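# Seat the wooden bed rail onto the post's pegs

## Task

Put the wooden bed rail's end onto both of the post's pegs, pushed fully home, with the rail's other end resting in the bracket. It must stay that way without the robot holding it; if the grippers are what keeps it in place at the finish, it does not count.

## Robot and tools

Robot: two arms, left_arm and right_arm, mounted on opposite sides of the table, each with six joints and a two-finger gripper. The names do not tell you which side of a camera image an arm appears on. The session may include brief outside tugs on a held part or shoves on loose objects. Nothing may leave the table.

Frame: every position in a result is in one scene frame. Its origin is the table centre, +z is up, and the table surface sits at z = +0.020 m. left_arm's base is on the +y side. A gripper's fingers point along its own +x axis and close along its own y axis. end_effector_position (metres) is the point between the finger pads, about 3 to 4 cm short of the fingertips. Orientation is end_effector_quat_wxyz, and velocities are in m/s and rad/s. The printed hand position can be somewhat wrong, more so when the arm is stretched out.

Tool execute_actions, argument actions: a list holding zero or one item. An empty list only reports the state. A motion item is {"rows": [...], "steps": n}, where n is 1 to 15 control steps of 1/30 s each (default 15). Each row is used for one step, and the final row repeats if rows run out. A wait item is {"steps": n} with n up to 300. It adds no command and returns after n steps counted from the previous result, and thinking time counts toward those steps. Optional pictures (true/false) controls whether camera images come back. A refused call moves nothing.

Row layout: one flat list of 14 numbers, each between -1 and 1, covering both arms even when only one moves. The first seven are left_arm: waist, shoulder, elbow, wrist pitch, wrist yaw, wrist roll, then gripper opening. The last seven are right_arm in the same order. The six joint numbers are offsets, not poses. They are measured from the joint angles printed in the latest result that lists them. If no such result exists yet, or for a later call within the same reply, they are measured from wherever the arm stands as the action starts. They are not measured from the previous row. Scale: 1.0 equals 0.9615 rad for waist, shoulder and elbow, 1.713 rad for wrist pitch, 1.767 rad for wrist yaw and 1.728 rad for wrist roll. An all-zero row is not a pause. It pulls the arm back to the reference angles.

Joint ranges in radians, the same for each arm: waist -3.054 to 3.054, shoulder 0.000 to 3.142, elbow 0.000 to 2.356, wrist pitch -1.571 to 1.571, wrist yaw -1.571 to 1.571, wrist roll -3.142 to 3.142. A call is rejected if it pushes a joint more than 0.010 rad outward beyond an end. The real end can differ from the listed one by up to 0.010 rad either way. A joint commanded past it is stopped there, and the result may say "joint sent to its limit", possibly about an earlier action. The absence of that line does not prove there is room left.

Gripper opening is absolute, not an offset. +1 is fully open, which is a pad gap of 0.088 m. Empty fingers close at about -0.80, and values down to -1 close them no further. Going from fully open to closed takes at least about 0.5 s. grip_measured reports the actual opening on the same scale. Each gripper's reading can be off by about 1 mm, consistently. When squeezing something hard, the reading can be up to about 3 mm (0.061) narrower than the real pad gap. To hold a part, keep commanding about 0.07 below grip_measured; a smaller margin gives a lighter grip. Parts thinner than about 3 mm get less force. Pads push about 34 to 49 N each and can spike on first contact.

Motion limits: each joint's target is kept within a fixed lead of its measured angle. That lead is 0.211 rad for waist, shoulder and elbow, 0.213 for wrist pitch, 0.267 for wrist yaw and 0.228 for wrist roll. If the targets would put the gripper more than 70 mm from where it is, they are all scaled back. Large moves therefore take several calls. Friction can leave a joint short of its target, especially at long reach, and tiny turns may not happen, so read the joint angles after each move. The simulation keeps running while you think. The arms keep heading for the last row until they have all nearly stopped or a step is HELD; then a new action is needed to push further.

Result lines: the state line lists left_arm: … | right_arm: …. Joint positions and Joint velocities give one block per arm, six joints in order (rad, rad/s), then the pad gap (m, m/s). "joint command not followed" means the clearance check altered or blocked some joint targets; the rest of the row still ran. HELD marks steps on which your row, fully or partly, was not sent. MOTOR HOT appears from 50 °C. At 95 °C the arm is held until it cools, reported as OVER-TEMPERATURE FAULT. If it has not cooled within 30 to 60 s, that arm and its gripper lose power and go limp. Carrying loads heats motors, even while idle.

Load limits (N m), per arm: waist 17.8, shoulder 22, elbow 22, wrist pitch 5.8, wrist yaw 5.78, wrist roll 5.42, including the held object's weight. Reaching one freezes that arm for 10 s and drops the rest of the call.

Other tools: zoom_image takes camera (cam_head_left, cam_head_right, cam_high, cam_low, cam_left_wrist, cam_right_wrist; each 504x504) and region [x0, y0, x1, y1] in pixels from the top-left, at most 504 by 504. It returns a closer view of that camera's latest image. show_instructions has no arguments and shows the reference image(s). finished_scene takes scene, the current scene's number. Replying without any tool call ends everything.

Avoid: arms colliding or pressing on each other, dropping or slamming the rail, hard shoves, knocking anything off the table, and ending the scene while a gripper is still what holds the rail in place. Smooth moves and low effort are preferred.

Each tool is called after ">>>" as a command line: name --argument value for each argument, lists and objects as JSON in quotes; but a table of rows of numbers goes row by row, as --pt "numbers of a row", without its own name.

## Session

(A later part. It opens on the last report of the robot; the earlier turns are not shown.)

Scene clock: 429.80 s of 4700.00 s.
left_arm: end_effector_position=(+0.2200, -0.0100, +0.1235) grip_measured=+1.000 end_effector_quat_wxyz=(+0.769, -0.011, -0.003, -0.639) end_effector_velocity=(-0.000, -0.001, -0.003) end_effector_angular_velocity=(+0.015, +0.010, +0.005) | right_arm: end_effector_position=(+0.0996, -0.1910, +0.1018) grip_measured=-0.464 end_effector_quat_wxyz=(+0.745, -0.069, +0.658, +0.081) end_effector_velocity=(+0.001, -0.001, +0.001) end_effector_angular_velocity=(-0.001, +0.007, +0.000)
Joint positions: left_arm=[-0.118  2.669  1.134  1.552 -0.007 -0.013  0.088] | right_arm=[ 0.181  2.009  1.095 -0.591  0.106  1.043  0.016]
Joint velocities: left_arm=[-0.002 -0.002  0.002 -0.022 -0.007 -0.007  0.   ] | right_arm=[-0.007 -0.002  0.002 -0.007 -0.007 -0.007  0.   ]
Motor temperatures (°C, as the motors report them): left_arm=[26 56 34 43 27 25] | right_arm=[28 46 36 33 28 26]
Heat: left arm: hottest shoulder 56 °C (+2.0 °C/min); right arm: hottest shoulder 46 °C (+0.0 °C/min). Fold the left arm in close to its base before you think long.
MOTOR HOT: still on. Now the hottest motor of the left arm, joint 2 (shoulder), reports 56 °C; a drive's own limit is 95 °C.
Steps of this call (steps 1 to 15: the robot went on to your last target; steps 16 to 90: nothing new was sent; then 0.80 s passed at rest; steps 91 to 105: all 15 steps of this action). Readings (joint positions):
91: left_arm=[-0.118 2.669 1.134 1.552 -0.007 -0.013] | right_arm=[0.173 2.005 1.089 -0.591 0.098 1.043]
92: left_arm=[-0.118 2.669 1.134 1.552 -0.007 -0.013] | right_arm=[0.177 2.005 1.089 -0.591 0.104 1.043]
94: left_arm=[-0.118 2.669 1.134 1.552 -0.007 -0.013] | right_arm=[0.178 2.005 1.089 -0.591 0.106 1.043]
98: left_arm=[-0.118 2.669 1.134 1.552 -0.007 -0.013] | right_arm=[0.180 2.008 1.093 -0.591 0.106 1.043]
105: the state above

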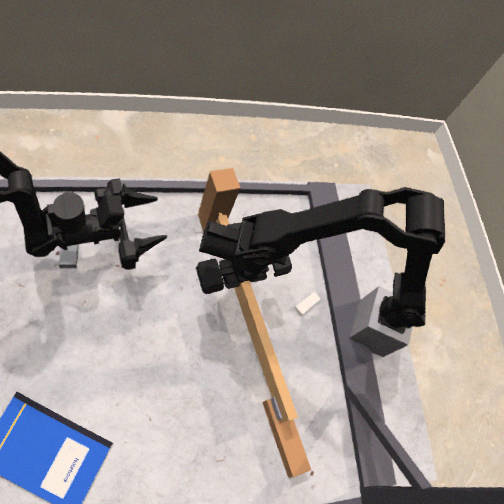

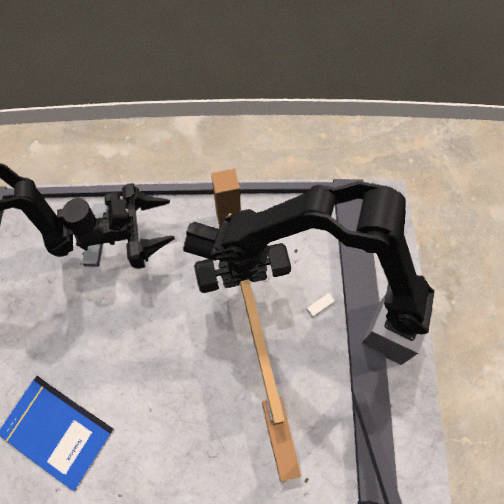

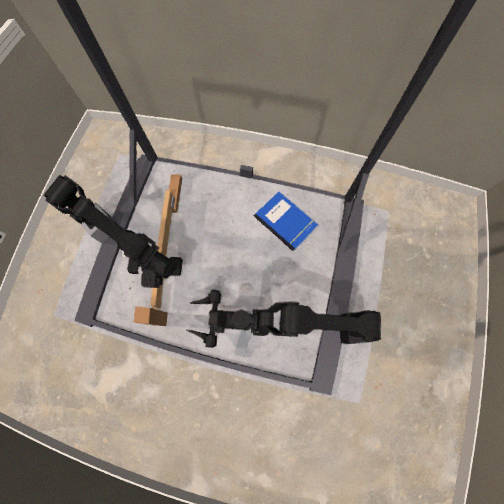

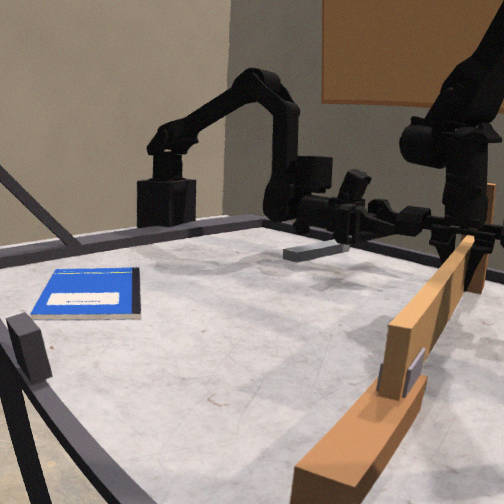

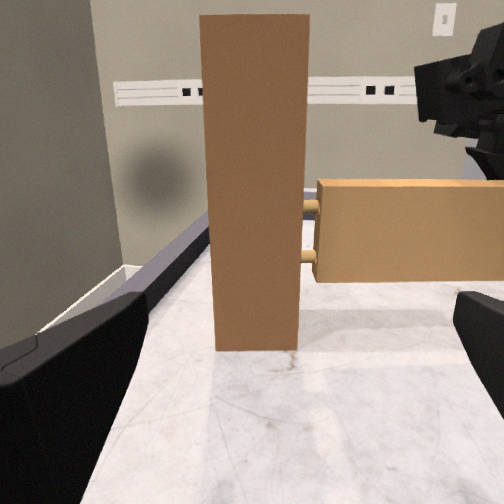

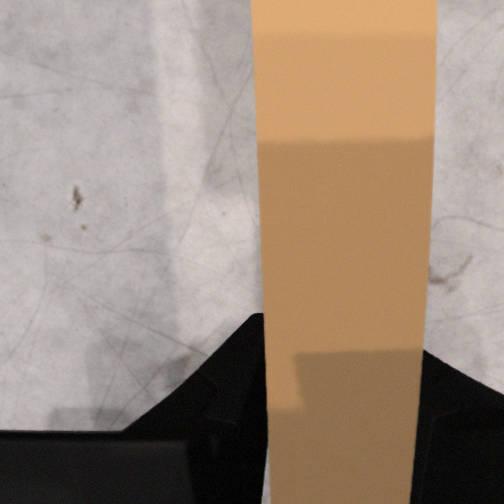

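>>> execute_actions --actions '[{"rows":[[0,0,0,0,0,0,1,-0.04,0,0,0,0.012,-0.004,-0.8]],"steps":15}]'

>>> zoom_image --camera "cam_left_wrist" --region '[250, 170, 390, 310]'

Scene clock: 433.97 s of 4700.00 s.
left_arm: end_effector_position=(+0.2200, -0.0100, +0.1235) grip_measured=+1.000 end_effector_quat_wxyz=(+0.769, -0.011, -0.003, -0.639) end_effector_velocity=(-0.000, +0.001, -0.004) end_effector_angular_velocity=(+0.011, +0.009, +0.005) | right_arm: end_effector_position=(+0.1003, -0.1914, +0.1015) grip_measured=-0.464 end_effector_quat_wxyz=(+0.743, -0.067, +0.661, +0.081) end_effector_velocity=(+0.001, -0.003, +0.000) end_effector_angular_velocity=(-0.010, -0.005, +0.004)
Joint positions: left_arm=[-0.118  2.669  1.134  1.552 -0.007 -0.013  0.088] | right_arm=[ 0.175  2.009  1.095 -0.591  0.098  1.041  0.016]
Joint velocities: left_arm=[-0.002  0.002 -0.002 -0.007 -0.007 -0.007  0.   ] | right_arm=[-0.002 -0.002 -0.002 -0.007  0.007 -0.007 -0.   ]
Motor temperatures (°C, as the motors report them): left_arm=[26 57 34 43 27 25] | right_arm=[28 46 36 33 28 26]
Heat: left arm: hottest shoulder 57 °C (+3.0 °C/min); right arm: hottest shoulder 46 °C (+0.0 °C/min). Fold the left arm in close to its base before you think long.
MOTOR HOT: still on. Now the hottest motor of the left arm, joint 2 (shoulder), reports 57 °C; a drive's own limit is 95 °C.
Steps of this call (steps 1 to 15: the robot went on to your last target; steps 16 to 90: nothing new was sent; then 0.67 s passed at rest; steps 91 to 105: all 15 steps of this action). Readings (joint positions):
91: left_arm=[-0.118 2.669 1.134 1.552 -0.007 -0.013] | right_arm=[0.179 2.009 1.095 -0.591 0.104 1.043]
92: left_arm=[-0.118 2.669 1.134 1.552 -0.007 -0.013] | right_arm=[0.177 2.009 1.095 -0.591 0.099 1.043]
94: left_arm=[-0.118 2.669 1.134 1.552 -0.007 -0.013] | right_arm=[0.175 2.009 1.095 -0.591 0.098 1.042]
98: left_arm=[-0.118 2.669 1.134 1.552 -0.007 -0.013] | right_arm=[0.175 2.009 1.095 -0.591 0.098 1.042]
105: the state above

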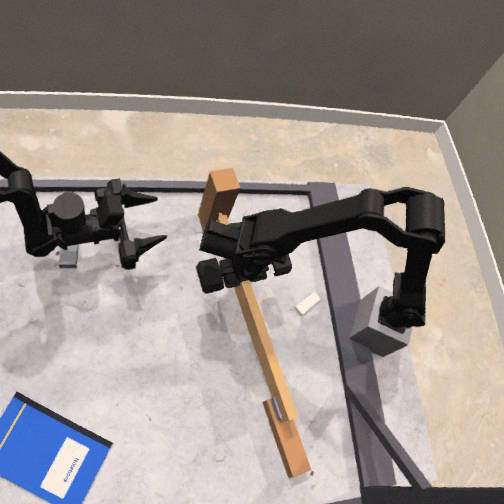

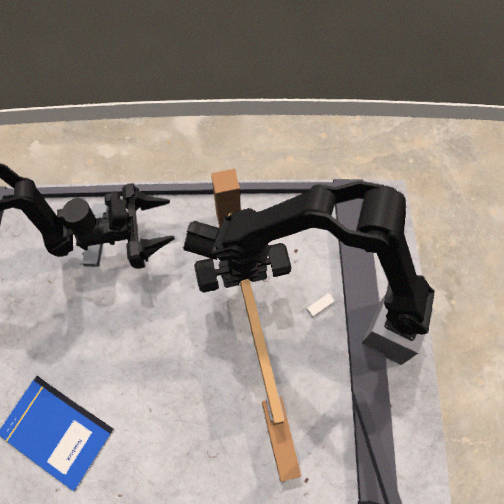

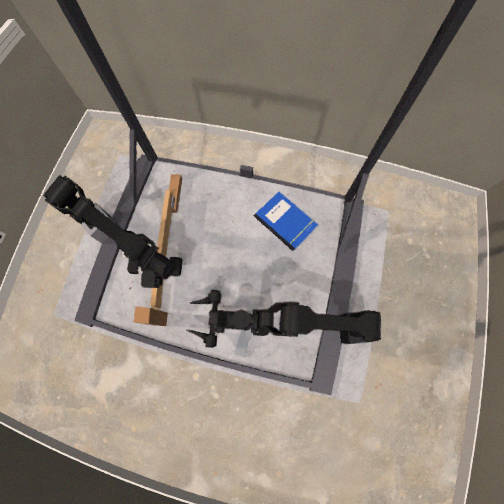

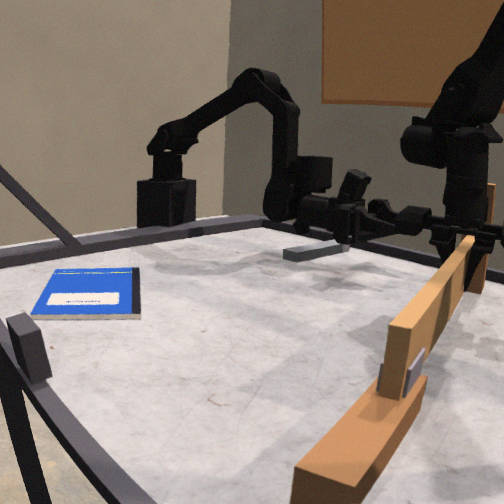

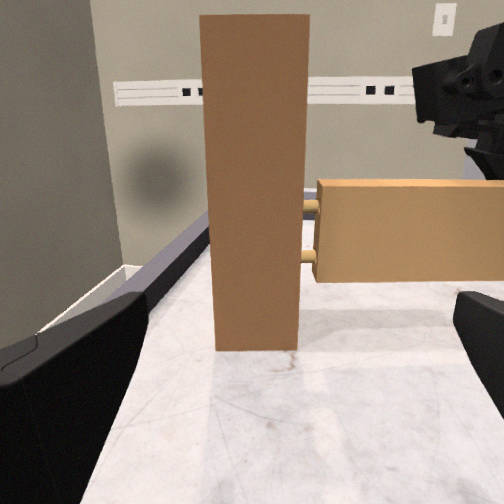

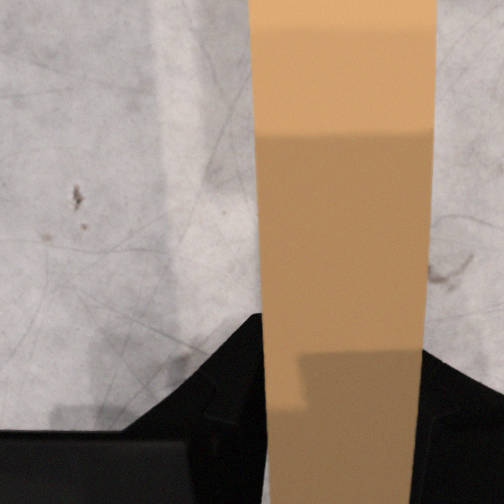

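Region (250, 170, 390, 310) of cam_left_wrist's 504x504 image, scaled by 3.600, with more detail than that image has.

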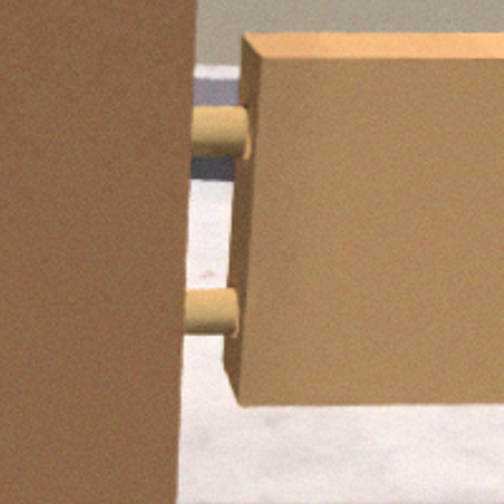

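>>> execute_actions --actions '[{"rows":[[0,0,0,0,0,0,1,0.008,0,0,0,0.005,0,-0.8],[0,0,0,0,0,0,1,0.008,0,0,0,0.005,0,-0.8],[0,0,0,0,0,0,1,0.008,0,0,-0.005,0.005,0,-0.8],[0,0,0,0,0,0,1,0.008,0,0,-0.005,0.005,0,-0.8],[0,0,0,0,0,0,1,0.008,0,0,-0.005,0.005,0,-0.8],[0,0,0,0,0,0,1,0.008,0,0,-0.005,0.005,0,-0.8],[0,0,0,0,0,0,1,0.008,0,0,-0.005,0.005,0,-0.8],[0,0,0,0,0,0,1,-0.04,0,0,-0.005,0.012,-0.004,-0.8]],"steps":15}]' --pictures false

>>> execute_actions --actions '[{"steps":10}]'

>>> zoom_image --camera "cam_left_wrist" --region '[250, 170, 390, 310]'

Scene clock: 439.80 s of 4700.00 s.
left_arm: end_effector_position=(+0.2200, -0.0100, +0.1235) grip_measured=+1.000 end_effector_quat_wxyz=(+0.769, -0.011, -0.003, -0.639) end_effector_velocity=(-0.001, +0.002, -0.008) end_effector_angular_velocity=(+0.033, -0.002, +0.005) | right_arm: end_effector_position=(+0.1021, -0.1928, +0.1014) grip_measured=-0.464 end_effector_quat_wxyz=(+0.742, -0.065, +0.663, +0.078) end_effector_velocity=(+0.000, +0.001, +0.000) end_effector_angular_velocity=(+0.008, +0.004, +0.005)
Joint positions: left_arm=[-0.118  2.669  1.134  1.552 -0.007 -0.013  0.088] | right_arm=[ 0.167  2.009  1.095 -0.595  0.094  1.039  0.016]
Joint velocities: left_arm=[-0.002  0.002 -0.007 -0.022 -0.007  0.007  0.   ] | right_arm=[-0.002 -0.002 -0.002  0.007 -0.007 -0.007 -0.   ]
Motor temperatures (°C, as the motors report them): left_arm=[26 57 34 43 27 25] | right_arm=[29 46 36 33 28 26]
Heat: left arm: hottest shoulder 57 °C (+3.0 °C/min); right arm: hottest shoulder 46 °C (+0.0 °C/min). Fold the left arm in close to its base before you think long.
MOTOR HOT: still on. Now the hottest motor of the left arm, joint 2 (shoulder), reports 57 °C; a drive's own limit is 95 °C.
Steps of this call (steps 1 to 15: the robot went on to your last target; steps 16 to 90: nothing new was sent; then 2.33 s passed at rest; steps 91 to 105: all 15 steps of this action). Readings (joint positions):
91: left_arm=[-0.118 2.669 1.134 1.552 -0.007 -0.013] | right_arm=[0.177 2.009 1.095 -0.591 0.100 1.041]
92: left_arm=[-0.118 2.669 1.134 1.552 -0.007 -0.013] | right_arm=[0.180 2.009 1.095 -0.591 0.104 1.041]
94: left_arm=[-0.118 2.669 1.134 1.552 -0.007 -0.013] | right_arm=[0.180 2.009 1.095 -0.592 0.105 1.041]
98: left_arm=[-0.118 2.669 1.134 1.552 -0.007 -0.013] | right_arm=[0.178 2.009 1.095 -0.594 0.104 1.041]
105: the state above

Scene clock: 440.13 s of 4700.00 s.
left_arm: end_effector_position=(+0.2200, -0.0100, +0.1235) grip_measured=+1.000 end_effector_quat_wxyz=(+0.769, -0.011, -0.003, -0.639) end_effector_velocity=(-0.000, -0.001, +0.004) end_effector_angular_velocity=(-0.011, -0.009, +0.005) | right_arm: end_effector_position=(+0.1021, -0.1928, +0.1014) grip_measured=-0.464 end_effector_quat_wxyz=(+0.742, -0.065, +0.663, +0.078) end_effector_velocity=(-0.000, -0.000, +0.001) end_effector_angular_velocity=(+0.008, +0.004, +0.005)
Joint positions: left_arm=[-0.118  2.669  1.134  1.552 -0.007 -0.013  0.088] | right_arm=[ 0.167  2.009  1.095 -0.595  0.094  1.039  0.016]
Joint velocities: left_arm=[-0.002 -0.002  0.002  0.007 -0.007  0.007  0.   ] | right_arm=[-0.002 -0.007 -0.007  0.007 -0.007 -0.007 -0.   ]
Motor temperatures (°C, as the motors report them): left_arm=[26 57 34 43 27 25] | right_arm=[29 46 35 33 28 26]
Heat: left arm: hottest shoulder 57 °C (+3.0 °C/min); right arm: hottest shoulder 46 °C (+0.0 °C/min). Fold the left arm in close to its base before you think long.
MOTOR HOT: still on. Now the hottest motor of the left arm, joint 2 (shoulder), reports 57 °C; a drive's own limit is 95 °C.
Steps of this call (steps 1 to 10: the robot went on to your last target). Readings (joint positions):
1: left_arm=[-0.118 2.669 1.134 1.552 -0.007 -0.013] | right_arm=[0.167 2.009 1.095 -0.595 0.094 1.039]
2: left_arm=[-0.118 2.669 1.134 1.552 -0.007 -0.013] | right_arm=[0.167 2.009 1.095 -0.595 0.094 1.039]
4: left_arm=[-0.118 2.669 1.134 1.552 -0.007 -0.013] | right_arm=[0.167 2.009 1.095 -0.595 0.094 1.039]
8: left_arm=[-0.118 2.669 1.134 1.552 -0.007 -0.013] | right_arm=[0.167 2.009 1.095 -0.595 0.094 1.039]
10: the state above

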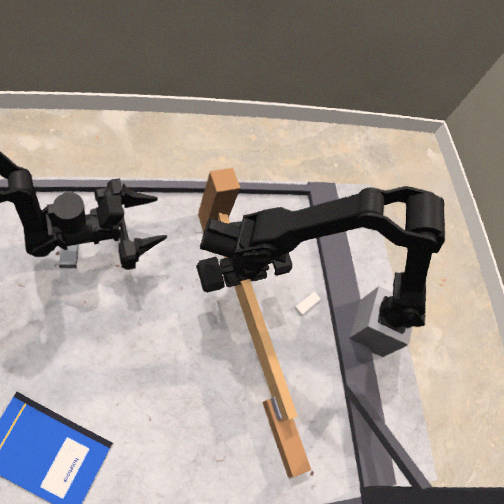

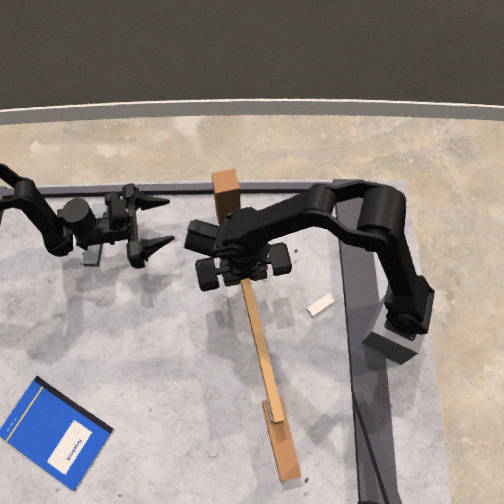

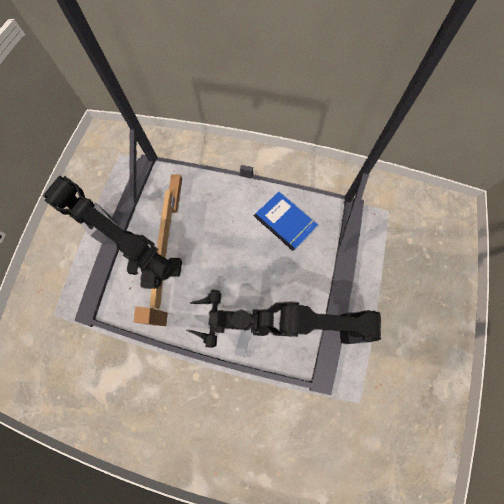

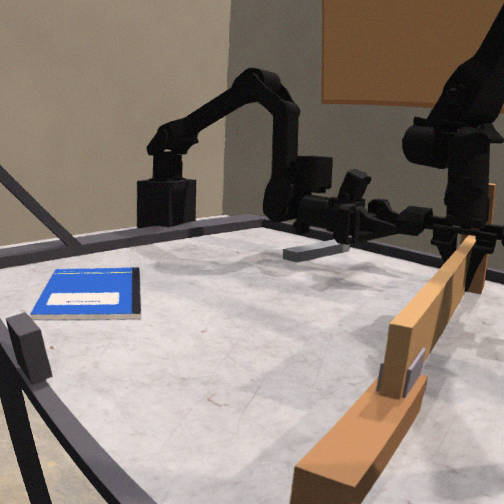

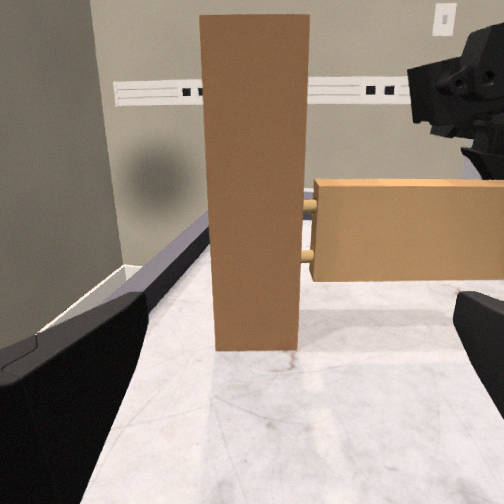

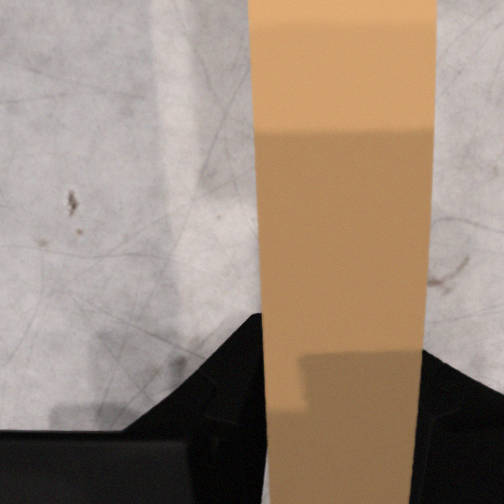

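Region (250, 170, 390, 310) of cam_left_wrist's 504x504 image, scaled by 3.600, with more detail than that image has.

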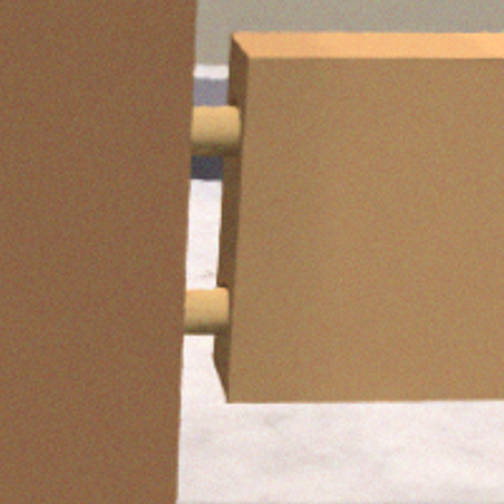

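>>> execute_actions --actions '[]'

Scene clock: 446.97 s of 4700.00 s.
left_arm: end_effector_position=(+0.2200, -0.0100, +0.1235) grip_measured=+1.000 end_effector_quat_wxyz=(+0.769, -0.011, -0.003, -0.639) end_effector_velocity=(-0.000, +0.000, -0.004) end_effector_angular_velocity=(+0.023, -0.003, +0.005) | right_arm: end_effector_position=(+0.1021, -0.1928, +0.1014) grip_measured=-0.464 end_effector_quat_wxyz=(+0.742, -0.065, +0.663, +0.078) end_effector_velocity=(-0.003, -0.001, +0.000) end_effector_angular_velocity=(-0.005, +0.009, +0.010)
Joint positions: left_arm=[-0.118  2.669  1.134  1.552 -0.007 -0.013  0.088] | right_arm=[ 0.167  2.009  1.095 -0.595  0.094  1.039  0.016]
Joint velocities: left_arm=[-0.002 -0.002 -0.002 -0.022 -0.007  0.007  0.   ] | right_arm=[ 0.002 -0.002 -0.002 -0.007 -0.007 -0.007 -0.   ]
Motor temperatures (°C, as the motors report them): left_arm=[26 57 34 43 27 25] | right_arm=[29 46 35 32 28 26]
Heat: left arm: hottest shoulder 57 °C (+2.0 °C/min); right arm: hottest shoulder 46 °C (+0.0 °C/min). Fold the left arm in close to its base before you think long.
MOTOR HOT: still on. Now the hottest motor of the left arm, joint 2 (shoulder), reports 57 °C; a drive's own limit is 95 °C.
Steps of this call (steps 1 to 15: the robot went on to your last target; steps 16 to 90: nothing new was sent; then 3.83 s passed at rest). Readings (joint positions):
1: left_arm=[-0.118 2.669 1.134 1.552 -0.007 -0.013] | right_arm=[0.167 2.009 1.095 -0.595 0.094 1.039]
2: left_arm=[-0.118 2.669 1.134 1.552 -0.007 -0.013] | right_arm=[0.167 2.009 1.095 -0.595 0.094 1.039]
4: left_arm=[-0.118 2.669 1.134 1.552 -0.007 -0.013] | right_arm=[0.167 2.009 1.095 -0.595 0.094 1.039]
8: left_arm=[-0.118 2.669 1.134 1.552 -0.007 -0.013] | right_arm=[0.167 2.009 1.095 -0.595 0.094 1.039]
90: the state above
All arms were judged still, so your last target was given up. Only a new action makes them travel on or press farther. Fingers that are still opening or closing keep moving.

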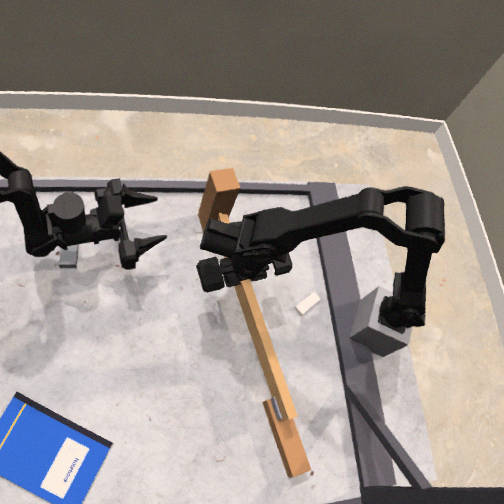

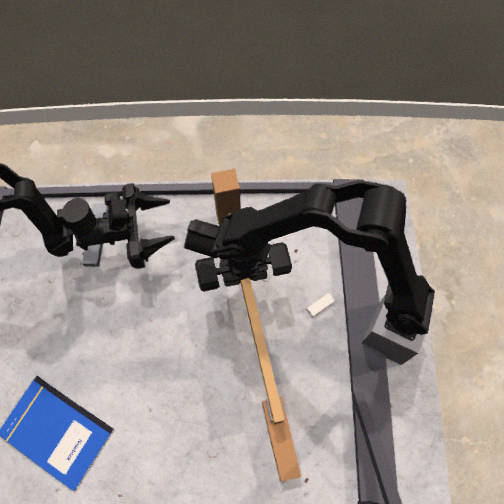

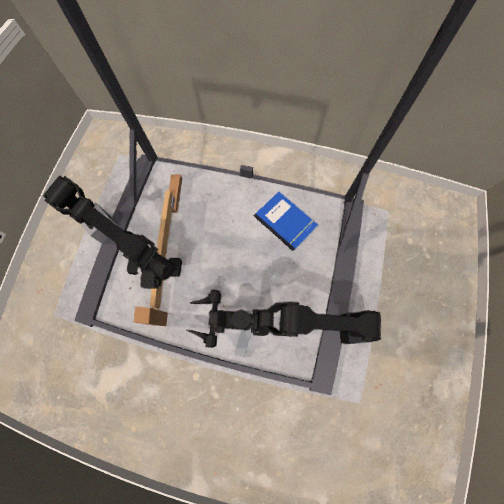

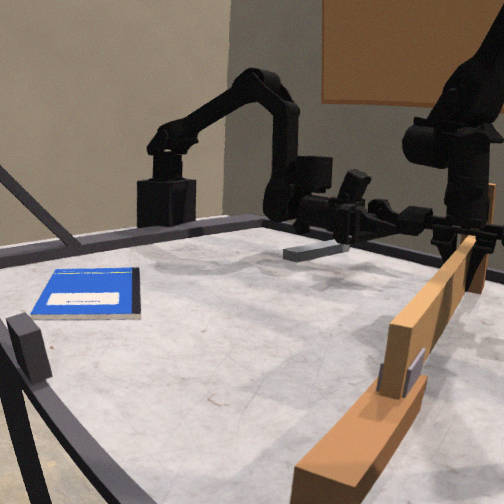

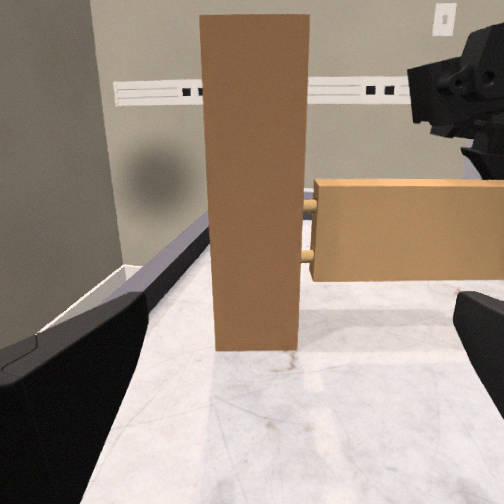

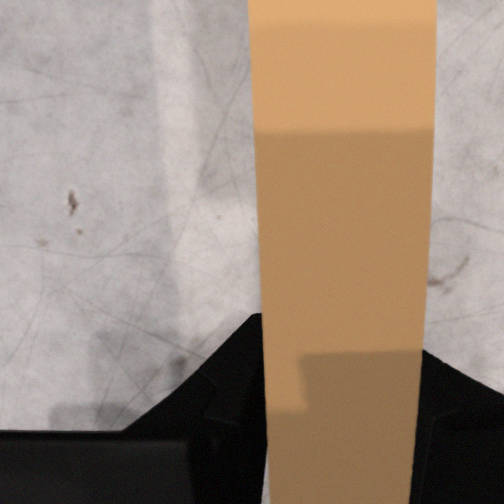

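>>> execute_actions --actions '[{"rows":[[0,0,0,0,0,0,1,-0.015,0,0,0.004,0.006,-0.002,-0.8],[0,0,0,0,0,0,1,-0.015,0,0,0.004,0.006,-0.002,-0.8],[0,0,0,0,0,0,1,-0.015,0,0,0.004,0.006,-0.002,-0.8],[0,0,0,0,0,0,1,-0.015,0.012,0,0.0,0.006,-0.002,-0.8],[0,0,0,0,0,0,1,-0.015,0.012,0,0.0,0.006,-0.002,-0.8],[0,0,0,0,0,0,1,-0.015,0.012,0,0.0,0.006,-0.002,-0.8],[0,0,0,0,0,0,1,-0.015,0,0,-0.004,0.006,-0.002,-0.8],[0,0,0,0,0,0,1,-0.015,0,0,-0.004,0.006,-0.002,-0.8],[0,0,0,0,0,0,1,-0.015,0,0,-0.004,0.006,-0.002,-0.8],[0,0,0,0,0,0,1,-0.015,-0.015,0,0,0.006,-0.002,-0.8],[0,0,0,0,0,0,1,-0.015,-0.015,0,0,0.006,-0.002,-0.8],[0,0,0,0,0,0,1,-0.015,-0.015,0,0,0.006,-0.002,-0.8],[0,0,0,0,0,0,1,-0.03,0,0,0,0.012,-0.004,-0.8]],"steps":15}]' --pictures false

Scene clock: 453.57 s of 4700.00 s.
left_arm: end_effector_position=(+0.2200, -0.0100, +0.1235) grip_measured=+1.000 end_effector_quat_wxyz=(+0.769, -0.011, -0.003, -0.639) end_effector_velocity=(-0.002, -0.000, -0.001) end_effector_angular_velocity=(+0.006, +0.008, -0.010) | right_arm: end_effector_position=(+0.1021, -0.1927, +0.1014) grip_measured=-0.464 end_effector_quat_wxyz=(+0.742, -0.065, +0.663, +0.078) end_effector_velocity=(-0.001, -0.002, +0.000) end_effector_angular_velocity=(-0.007, +0.009, +0.020)
Joint positions: left_arm=[-0.118  2.669  1.134  1.552 -0.007 -0.013  0.088] | right_arm=[ 0.167  2.009  1.095 -0.594  0.093  1.038  0.016]
Joint velocities: left_arm=[-0.002 -0.002 -0.002 -0.007  0.007 -0.007  0.   ] | right_arm=[-0.002 -0.002 -0.002 -0.007 -0.007 -0.022 -0.   ]
Motor temperatures (°C, as the motors report them): left_arm=[26 57 34 43 27 25] | right_arm=[29 46 35 32 28 26]
Heat: left arm: hottest shoulder 57 °C (+2.0 °C/min); right arm: hottest shoulder 46 °C (+0.0 °C/min). Fold the left arm in close to its base before you think long.
MOTOR HOT: still on. Now the hottest motor of the left arm, joint 2 (shoulder), reports 57 °C; a drive's own limit is 95 °C.
Steps of this call (steps 1 to 90: nothing new was sent; then 3.10 s passed at rest; steps 91 to 105: all 15 steps of this action). Readings (joint positions):
91: left_arm=[-0.118 2.669 1.134 1.552 -0.007 -0.013] | right_arm=[0.167 2.009 1.095 -0.594 0.094 1.039]
92: left_arm=[-0.118 2.669 1.134 1.552 -0.007 -0.013] | right_arm=[0.167 2.009 1.095 -0.594 0.094 1.039]
94: left_arm=[-0.118 2.669 1.134 1.552 -0.007 -0.013] | right_arm=[0.167 2.009 1.095 -0.593 0.094 1.039]
98: left_arm=[-0.118 2.669 1.134 1.552 -0.007 -0.013] | right_arm=[0.167 2.009 1.095 -0.594 0.094 1.039]
105: the state above

Too small. Bigger, slower wiggle.

>>> execute_actions --actions '[{"rows":[[0,0,0,0,0,0,1,-0.012,0.03,0,0,0.006,-0.002,-0.8],[0,0,0,0,0,0,1,-0.012,0.03,0,0,0.006,-0.002,-0.8],[0,0,0,0,0,0,1,-0.012,0.03,0,0,0.006,-0.002,-0.8],[0,0,0,0,0,0,1,-0.012,0.03,0,0,0.006,-0.002,-0.8],[0,0,0,0,0,0,1,-0.012,0.03,0,0,0.006,-0.002,-0.8],[0,0,0,0,0,0,1,-0.012,-0.04,0,0,0.006,-0.002,-0.8],[0,0,0,0,0,0,1,-0.012,-0.04,0,0,0.006,-0.002,-0.8],[0,0,0,0,0,0,1,-0.012,-0.04,0,0,0.006,-0.002,-0.8],[0,0,0,0,0,0,1,-0.012,-0.04,0,0,0.006,-0.002,-0.8],[0,0,0,0,0,0,1,-0.012,-0.04,0,0,0.006,-0.002,-0.8],[0,0,0,0,0,0,1,-0.012,-0.04,0,0,0.006,-0.002,-0.8],[0,0,0,0,0,0,1,-0.012,-0.04,0,0,0.006,-0.002,-0.8],[0,0,0,0,0,0,1,-0.012,0,0,0,0.006,-0.002,-0.8]],"steps":15}]' --pictures false

Scene clock: 459.63 s of 4700.00 s.
left_arm: end_effector_position=(+0.2200, -0.0100, +0.1235) grip_measured=+1.000 end_effector_quat_wxyz=(+0.769, -0.011, -0.003, -0.639) end_effector_velocity=(+0.002, +0.001, -0.001) end_effector_angular_velocity=(+0.003, +0.023, +0.019) | right_arm: end_effector_position=(+0.1022, -0.1920, +0.1023) grip_measured=-0.464 end_effector_quat_wxyz=(+0.742, -0.064, +0.662, +0.080) end_effector_velocity=(-0.002, -0.001, +0.002) end_effector_angular_velocity=(-0.002, +0.007, +0.025)
Joint positions: left_arm=[-0.118  2.669  1.134  1.552 -0.007 -0.013  0.088] | right_arm=[ 0.167  2.006  1.095 -0.592  0.093  1.038  0.016]
Joint velocities: left_arm=[-0.002 -0.002 -0.002 -0.007 -0.022 -0.022  0.   ] | right_arm=[ 0.002 -0.007 -0.002 -0.007 -0.007 -0.022 -0.   ]
Motor temperatures (°C, as the motors report them): left_arm=[26 57 34 43 27 25] | right_arm=[29 47 35 32 28 26]
Heat: left arm: hottest shoulder 57 °C (+2.0 °C/min); right arm: hottest shoulder 47 °C (+1.0 °C/min). Fold the left arm in close to its base before you think long.
MOTOR HOT: still on. Now the hottest motor of the left arm, joint 2 (shoulder), reports 57 °C; a drive's own limit is 95 °C.
Steps of this call (steps 1 to 15: the robot went on to your last target; steps 16 to 90: nothing new was sent; then 2.57 s passed at rest; steps 91 to 105: all 15 steps of this action). Readings (joint positions):
91: left_arm=[-0.118 2.669 1.134 1.552 -0.007 -0.013] | right_arm=[0.167 2.012 1.095 -0.594 0.093 1.038]
92: left_arm=[-0.118 2.669 1.134 1.552 -0.007 -0.013] | right_arm=[0.167 2.013 1.095 -0.594 0.093 1.038]
94: left_arm=[-0.118 2.669 1.134 1.552 -0.007 -0.013] | right_arm=[0.167 2.015 1.095 -0.594 0.093 1.038]
98: left_arm=[-0.118 2.669 1.134 1.552 -0.007 -0.013] | right_arm=[0.167 2.009 1.095 -0.592 0.093 1.038]
105: the state above

>>> execute_actions --actions '[{"rows":[[0,0,0,0,0,0,1,-0.012,0.015,0,-0.012,0.006,-0.002,-0.8],[0,0,0,0,0,0,1,-0.012,0.015,0,-0.012,0.006,-0.002,-0.8],[0,0,0,0,0,0,1,-0.012,0.015,0,-0.012,0.006,-0.002,-0.8],[0,0,0,0,0,0,1,-0.012,0.015,0,-0.012,0.006,-0.002,-0.8],[0,0,0,0,0,0,1,-0.012,0.015,0,-0.012,0.006,-0.002,-0.8],[0,0,0,0,0,0,1,-0.012,0.015,0,-0.012,0.006,-0.002,-0.8],[0,0,0,0,0,0,1,-0.012,0.015,0,-0.012,0.006,-0.002,-0.8],[0,0,0,0,0,0,1,-0.012,0.015,0,0.012,0.006,-0.002,-0.8]],"steps":15}]' --pictures false

Scene clock: 469.13 s of 4700.00 s.
left_arm: end_effector_position=(+0.2200, -0.0100, +0.1235) grip_measured=+1.000 end_effector_quat_wxyz=(+0.769, -0.011, -0.003, -0.639) end_effector_velocity=(-0.000, +0.000, -0.001) end_effector_angular_velocity=(+0.006, +0.009, +0.005) | right_arm: end_effector_position=(+0.1023, -0.1919, +0.1009) grip_measured=-0.464 end_effector_quat_wxyz=(+0.742, -0.065, +0.663, +0.080) end_effector_velocity=(-0.002, -0.004, -0.001) end_effector_angular_velocity=(-0.005, +0.024, +0.001)
Joint positions: left_arm=[-0.118  2.669  1.134  1.552 -0.007 -0.013  0.088] | right_arm=[ 0.167  2.011  1.095 -0.589  0.093  1.038  0.016]
Joint velocities: left_arm=[-0.002 -0.002 -0.002 -0.007 -0.007 -0.007  0.   ] | right_arm=[-0.007 -0.002 -0.007 -0.007 -0.022 -0.007 -0.   ]
Motor temperatures (°C, as the motors report them): left_arm=[26 58 34 43 27 25] | right_arm=[29 46 35 32 28 26]
Heat: left arm: hottest shoulder 58 °C (+2.1 °C/min); right arm: hottest shoulder 46 °C (+0.0 °C/min). Fold the left arm in close to its base before you think long.
MOTOR HOT: still on. Now the hottest motor of the left arm, joint 2 (shoulder), reports 58 °C; a drive's own limit is 95 °C.
Steps of this call (steps 1 to 15: the robot went on to your last target; steps 16 to 90: nothing new was sent; then 6.00 s passed at rest; steps 91 to 105: all 15 steps of this action). Readings (joint positions):
91: left_arm=[-0.118 2.669 1.134 1.552 -0.007 -0.013] | right_arm=[0.167 2.009 1.095 -0.594 0.093 1.038]
92: left_arm=[-0.118 2.669 1.134 1.552 -0.007 -0.013] | right_arm=[0.167 2.009 1.095 -0.595 0.093 1.038]
94: left_arm=[-0.118 2.669 1.134 1.552 -0.007 -0.013] | right_arm=[0.167 2.010 1.095 -0.596 0.093 1.038]
98: left_arm=[-0.118 2.669 1.134 1.552 -0.007 -0.013] | right_arm=[0.167 2.011 1.095 -0.595 0.093 1.038]
105: the state above

>>> execute_actions --actions '[{"rows":[[0,0,0,0,0,0,1,-0.015,0,0,-0.002,0.006,-0.02,-0.8],[0,0,0,0,0,0,1,-0.015,0,0,-0.002,0.006,-0.02,-0.8],[0,0,0,0,0,0,1,-0.015,0,0,-0.002,0.006,-0.02,-0.8],[0,0,0,0,0,0,1,-0.015,0,0,-0.002,0.006,-0.02,-0.8],[0,0,0,0,0,0,1,-0.015,0,0,-0.002,0.006,-0.02,-0.8],[0,0,0,0,0,0,1,-0.015,0,0,-0.002,0.006,-0.02,-0.8],[0,0,0,0,0,0,1,-0.015,0,0,-0.002,0.006,-0.02,-0.8],[0,0,0,0,0,0,1,-0.015,0,0,-0.002,0.006,0.02,-0.8]],"steps":15}]' --pictures false

Scene clock: 475.23 s of 4700.00 s.
left_arm: end_effector_position=(+0.2200, -0.0100, +0.1235) grip_measured=+1.000 end_effector_quat_wxyz=(+0.769, -0.011, -0.003, -0.639) end_effector_velocity=(+0.003, -0.000, +0.004) end_effector_angular_velocity=(-0.016, +0.020, +0.009) | right_arm: end_effector_position=(+0.1019, -0.1925, +0.1007) grip_measured=-0.464 end_effector_quat_wxyz=(+0.742, -0.060, +0.664, +0.074) end_effector_velocity=(-0.000, +0.000, -0.001) end_effector_angular_velocity=(+0.007, +0.007, -0.024)
Joint positions: left_arm=[-0.118  2.669  1.134  1.552 -0.007 -0.013  0.088] | right_arm=[ 0.168  2.011  1.094 -0.591  0.093  1.053  0.016]
Joint velocities: left_arm=[ 0.002 -0.002  0.002  0.007 -0.007 -0.022  0.   ] | right_arm=[-0.002  0.002 -0.002  0.007 -0.007  0.022 -0.   ]
Motor temperatures (°C, as the motors report them): left_arm=[26 58 34 43 27 25] | right_arm=[28 46 35 32 28 26]
Heat: left arm: hottest shoulder 58 °C (+2.0 °C/min); right arm: hottest shoulder 46 °C (+0.0 °C/min). Fold the left arm in close to its base before you think long.
MOTOR HOT: still on. Now the hottest motor of the left arm, joint 2 (shoulder), reports 58 °C; a drive's own limit is 95 °C.
Steps of this call (steps 1 to 15: the robot went on to your last target; steps 16 to 90: nothing new was sent; then 2.60 s passed at rest; steps 91 to 105: all 15 steps of this action). Readings (joint positions):
91: left_arm=[-0.118 2.669 1.134 1.552 -0.007 -0.013] | right_arm=[0.167 2.011 1.094 -0.589 0.093 1.032]
92: left_arm=[-0.118 2.669 1.134 1.552 -0.007 -0.013] | right_arm=[0.167 2.011 1.094 -0.589 0.093 1.029]
94: left_arm=[-0.118 2.669 1.134 1.552 -0.007 -0.013] | right_arm=[0.167 2.011 1.094 -0.590 0.093 1.025]
98: left_arm=[-0.118 2.669 1.134 1.552 -0.007 -0.013] | right_arm=[0.167 2.011 1.094 -0.591 0.093 1.032]
105: the state above

>>> execute_actions --actions '[{"rows":[[0,0,0,0,0,0,1,-0.02,0,0,0,0.006,-0.009,-0.8]],"steps":15}]'

>>> zoom_image --camera "cam_left_wrist" --region '[250, 170, 390, 310]'

Scene clock: 477.33 s of 4700.00 s.
left_arm: end_effector_position=(+0.2200, -0.0100, +0.1235) grip_measured=+1.000 end_effector_quat_wxyz=(+0.769, -0.011, -0.003, -0.639) end_effector_velocity=(-0.003, +0.001, -0.002) end_effector_angular_velocity=(+0.011, +0.009, -0.010) | right_arm: end_effector_position=(+0.1021, -0.1925, +0.1007) grip_measured=-0.464 end_effector_quat_wxyz=(+0.742, -0.064, +0.663, +0.078) end_effector_velocity=(-0.002, +0.002, +0.000) end_effector_angular_velocity=(+0.013, +0.018, +0.006)
Joint positions: left_arm=[-0.118  2.669  1.134  1.552 -0.007 -0.013  0.088] | right_arm=[ 0.167  2.011  1.094 -0.591  0.093  1.041  0.016]
Joint velocities: left_arm=[-0.002 -0.002 -0.007 -0.007  0.007 -0.007  0.   ] | right_arm=[-0.002 -0.002 -0.002  0.007 -0.022 -0.007 -0.   ]
Motor temperatures (°C, as the motors report them): left_arm=[26 58 34 43 27 25] | right_arm=[28 46 35 32 28 26]
Heat: left arm: hottest shoulder 58 °C (+2.0 °C/min); right arm: hottest shoulder 46 °C (+0.0 °C/min). Fold the left arm in close to its base before you think long.
MOTOR HOT: still on. Now the hottest motor of the left arm, joint 2 (shoulder), reports 58 °C; a drive's own limit is 95 °C.
Steps of this call (steps 1 to 15: the robot went on to your last target; steps 16 to 48: nothing new was sent; steps 49 to 63: all 15 steps of this action). Readings (joint positions):
49: left_arm=[-0.118 2.669 1.134 1.552 -0.007 -0.013] | right_arm=[0.168 2.011 1.094 -0.591 0.093 1.053]
50: left_arm=[-0.118 2.669 1.134 1.552 -0.007 -0.013] | right_arm=[0.168 2.011 1.094 -0.591 0.093 1.050]
52: left_arm=[-0.118 2.669 1.134 1.552 -0.007 -0.013] | right_arm=[0.168 2.011 1.094 -0.591 0.093 1.045]
56: left_arm=[-0.118 2.669 1.134 1.552 -0.007 -0.013] | right_arm=[0.167 2.011 1.094 -0.591 0.093 1.042]
63: the state above

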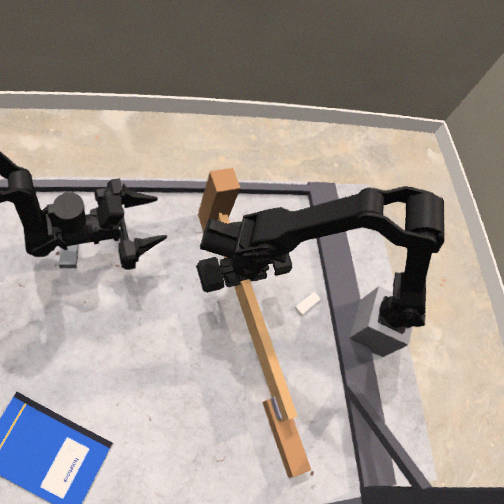

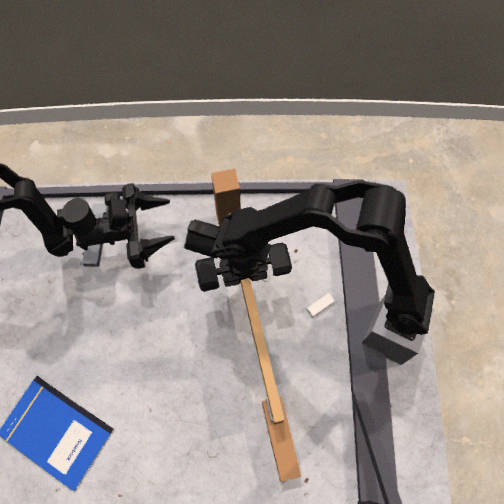

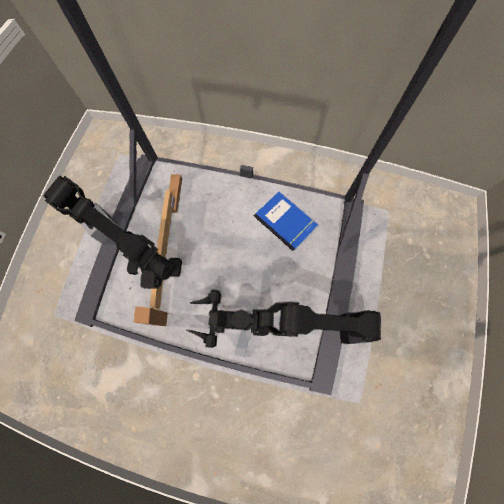

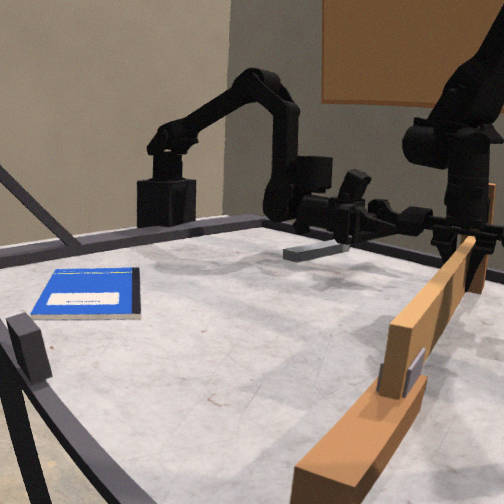

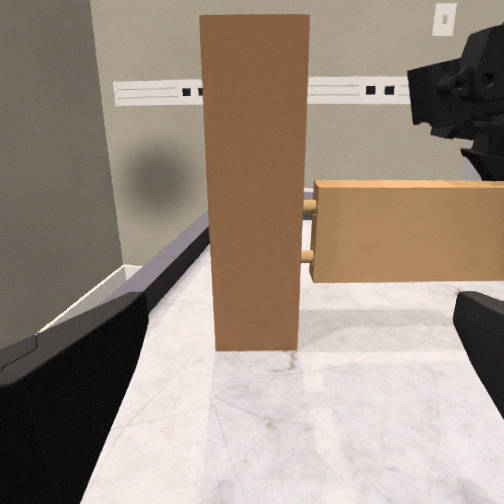

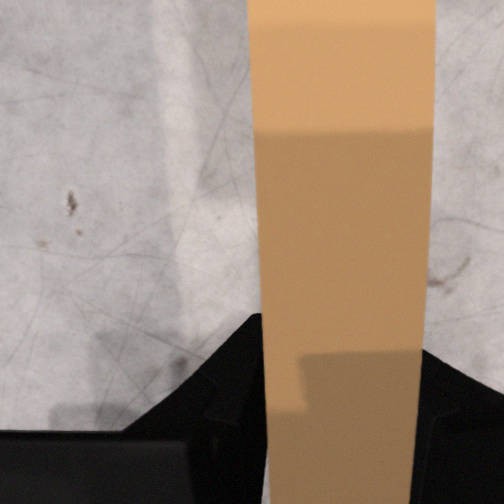

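Region (250, 170, 390, 310) of cam_left_wrist's 504x504 image, scaled by 3.600, with more detail than that image has.

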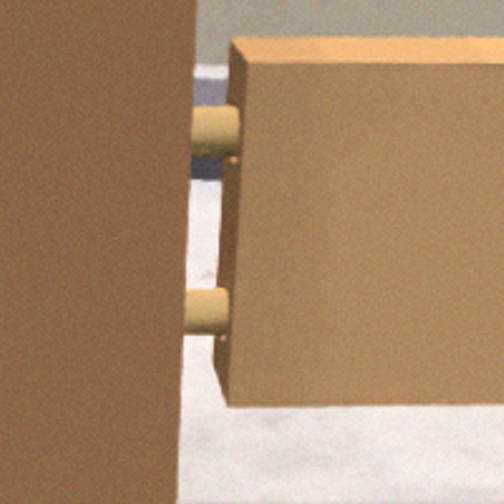

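>>> execute_actions --actions '[{"rows":[[0,0,0,0,0,0,1,0.004,-0.028,0,-0.001,0,0,-0.8]],"steps":8}]' --pictures false

Scene clock: 480.17 s of 4700.00 s.
left_arm: end_effector_position=(+0.2200, -0.0100, +0.1235) grip_measured=+1.000 end_effector_quat_wxyz=(+0.769, -0.011, -0.003, -0.639) end_effector_velocity=(-0.000, +0.001, -0.004) end_effector_angular_velocity=(+0.011, +0.009, +0.005) | right_arm: end_effector_position=(+0.1018, -0.1923, +0.1009) grip_measured=-0.464 end_effector_quat_wxyz=(+0.742, -0.065, +0.662, +0.078) end_effector_velocity=(-0.001, -0.002, +0.000) end_effector_angular_velocity=(-0.007, +0.009, +0.020)
Joint positions: left_arm=[-0.118  2.669  1.134  1.552 -0.007 -0.013  0.088] | right_arm=[ 0.169  2.01   1.094 -0.591  0.095  1.041  0.016]
Joint velocities: left_arm=[-0.002  0.002 -0.002 -0.007 -0.007 -0.007  0.   ] | right_arm=[-0.002 -0.002 -0.002 -0.007 -0.007 -0.022  0.   ]
Motor temperatures (°C, as the motors report them): left_arm=[26 58 34 43 27 25] | right_arm=[28 46 35 32 28 26]
Heat: left arm: hottest shoulder 58 °C (+2.0 °C/min); right arm: hottest shoulder 46 °C (+0.0 °C/min). Fold the left arm in close to its base before you think long.
MOTOR HOT: still on. Now the hottest motor of the left arm, joint 2 (shoulder), reports 58 °C; a drive's own limit is 95 °C.
Steps of this call (steps 1 to 15: the robot went on to your last target; steps 16 to 77: nothing new was sent; steps 78 to 85: all 8 steps of this action). Readings (joint positions):
78: left_arm=[-0.118 2.669 1.134 1.552 -0.007 -0.013] | right_arm=[0.168 2.011 1.094 -0.591 0.094 1.041]
79: left_arm=[-0.118 2.669 1.134 1.552 -0.007 -0.013] | right_arm=[0.169 2.011 1.094 -0.591 0.095 1.041]
81: left_arm=[-0.118 2.669 1.134 1.552 -0.007 -0.013] | right_arm=[0.169 2.011 1.094 -0.591 0.095 1.041]
85: the state above

>>> execute_actions --actions '[{"rows":[[0,0,0,0,0,0,1,0,-0.03,0,-0.002,0,0,-0.8]],"steps":8}]' --pictures false

Scene clock: 481.83 s of 4700.00 s.
left_arm: end_effector_position=(+0.2200, -0.0100, +0.1235) grip_measured=+1.000 end_effector_quat_wxyz=(+0.769, -0.011, -0.003, -0.639) end_effector_velocity=(-0.003, +0.001, -0.002) end_effector_angular_velocity=(+0.011, +0.009, -0.000) | right_arm: end_effector_position=(+0.1017, -0.1921, +0.1012) grip_measured=-0.464 end_effector_quat_wxyz=(+0.742, -0.065, +0.662, +0.079) end_effector_velocity=(-0.000, +0.000, +0.003) end_effector_angular_velocity=(+0.004, +0.006, +0.005)
Joint positions: left_arm=[-0.118  2.669  1.134  1.552 -0.007 -0.013  0.088] | right_arm=[ 0.169  2.009  1.094 -0.591  0.095  1.041  0.016]
Joint velocities: left_arm=[-0.007 -0.002 -0.007 -0.007 -0.007 -0.007  0.   ] | right_arm=[-0.002 -0.007  0.002 -0.007 -0.007 -0.007 -0.   ]
Motor temperatures (°C, as the motors report them): left_arm=[26 58 34 43 27 25] | right_arm=[28 47 35 32 28 26]
Heat: left arm: hottest shoulder 58 °C (+2.0 °C/min); right arm: hottest shoulder 47 °C (+1.0 °C/min). Fold the left arm in close to its base before you think long.
MOTOR HOT: still on. Now the hottest motor of the left arm, joint 2 (shoulder), reports 58 °C; a drive's own limit is 95 °C.
Steps of this call (steps 1 to 15: the robot went on to your last target; steps 16 to 42: nothing new was sent; steps 43 to 50: all 8 steps of this action). Readings (joint positions):
43: left_arm=[-0.118 2.669 1.134 1.552 -0.007 -0.013] | right_arm=[0.169 2.010 1.094 -0.591 0.095 1.041]
44: left_arm=[-0.118 2.669 1.134 1.552 -0.007 -0.013] | right_arm=[0.169 2.010 1.094 -0.591 0.095 1.041]
46: left_arm=[-0.118 2.669 1.134 1.552 -0.007 -0.013] | right_arm=[0.169 2.009 1.094 -0.591 0.095 1.041]
50: the state above

>>> execute_actions --actions '[{"rows":[[0,0,0,0,0,0,1,0,-0.03,0,-0.004,0,0,-0.8],[0,0,0,0,0,0,1,0,-0.03,0,-0.004,0,0,-0.8],[0,0,0,0,0,0,1,0,-0.03,0,-0.004,0,0,-0.8],[0,0,0,0,0,0,1,0,-0.03,0,-0.004,0,0,-0.8],[0,0,0,0,0,0,1,0,-0.03,0,-0.004,0,0,-0.8],[0,0,0,0,0,0,1,-0.03,-0.01,0,-0.004,0.01,-0.004,-0.8]],"steps":15}]' --pictures false

Scene clock: 484.97 s of 4700.00 s.
left_arm: end_effector_position=(+0.2200, -0.0100, +0.1235) grip_measured=+1.000 end_effector_quat_wxyz=(+0.769, -0.011, -0.003, -0.639) end_effector_velocity=(-0.002, -0.000, -0.001) end_effector_angular_velocity=(+0.006, +0.008, -0.010) | right_arm: end_effector_position=(+0.1022, -0.1926, +0.1015) grip_measured=-0.464 end_effector_quat_wxyz=(+0.741, -0.065, +0.663, +0.079) end_effector_velocity=(-0.001, -0.003, +0.001) end_effector_angular_velocity=(-0.015, +0.012, +0.005)
Joint positions: left_arm=[-0.118  2.669  1.134  1.552 -0.007 -0.013  0.088] | right_arm=[ 0.167  2.008  1.094 -0.593  0.092  1.038  0.016]
Joint velocities: left_arm=[-0.002 -0.002 -0.002 -0.007  0.007 -0.007  0.   ] | right_arm=[-0.002 -0.002  0.002 -0.022 -0.007 -0.007 -0.   ]
Motor temperatures (°C, as the motors report them): left_arm=[26 58 34 43 27 25] | right_arm=[28 48 35 32 28 26]
Heat: left arm: hottest shoulder 58 °C (+2.0 °C/min); right arm: hottest shoulder 48 °C (+2.0 °C/min). Fold the left arm in close to its base before you think long.
MOTOR HOT: still on. Now the hottest motor of the left arm, joint 2 (shoulder), reports 58 °C; a drive's own limit is 95 °C.
Steps of this call (steps 1 to 15: the robot went on to your last target; steps 16 to 79: nothing new was sent; steps 80 to 94: all 15 steps of this action). Readings (joint positions):
80: left_arm=[-0.118 2.669 1.134 1.552 -0.007 -0.013] | right_arm=[0.169 2.009 1.094 -0.591 0.095 1.041]
81: left_arm=[-0.118 2.669 1.134 1.552 -0.007 -0.013] | right_arm=[0.169 2.009 1.094 -0.591 0.095 1.041]
83: left_arm=[-0.118 2.669 1.134 1.552 -0.007 -0.013] | right_arm=[0.169 2.009 1.094 -0.592 0.095 1.041]
87: left_arm=[-0.118 2.669 1.134 1.552 -0.007 -0.013] | right_arm=[0.167 2.008 1.094 -0.593 0.092 1.040]
94: the state above


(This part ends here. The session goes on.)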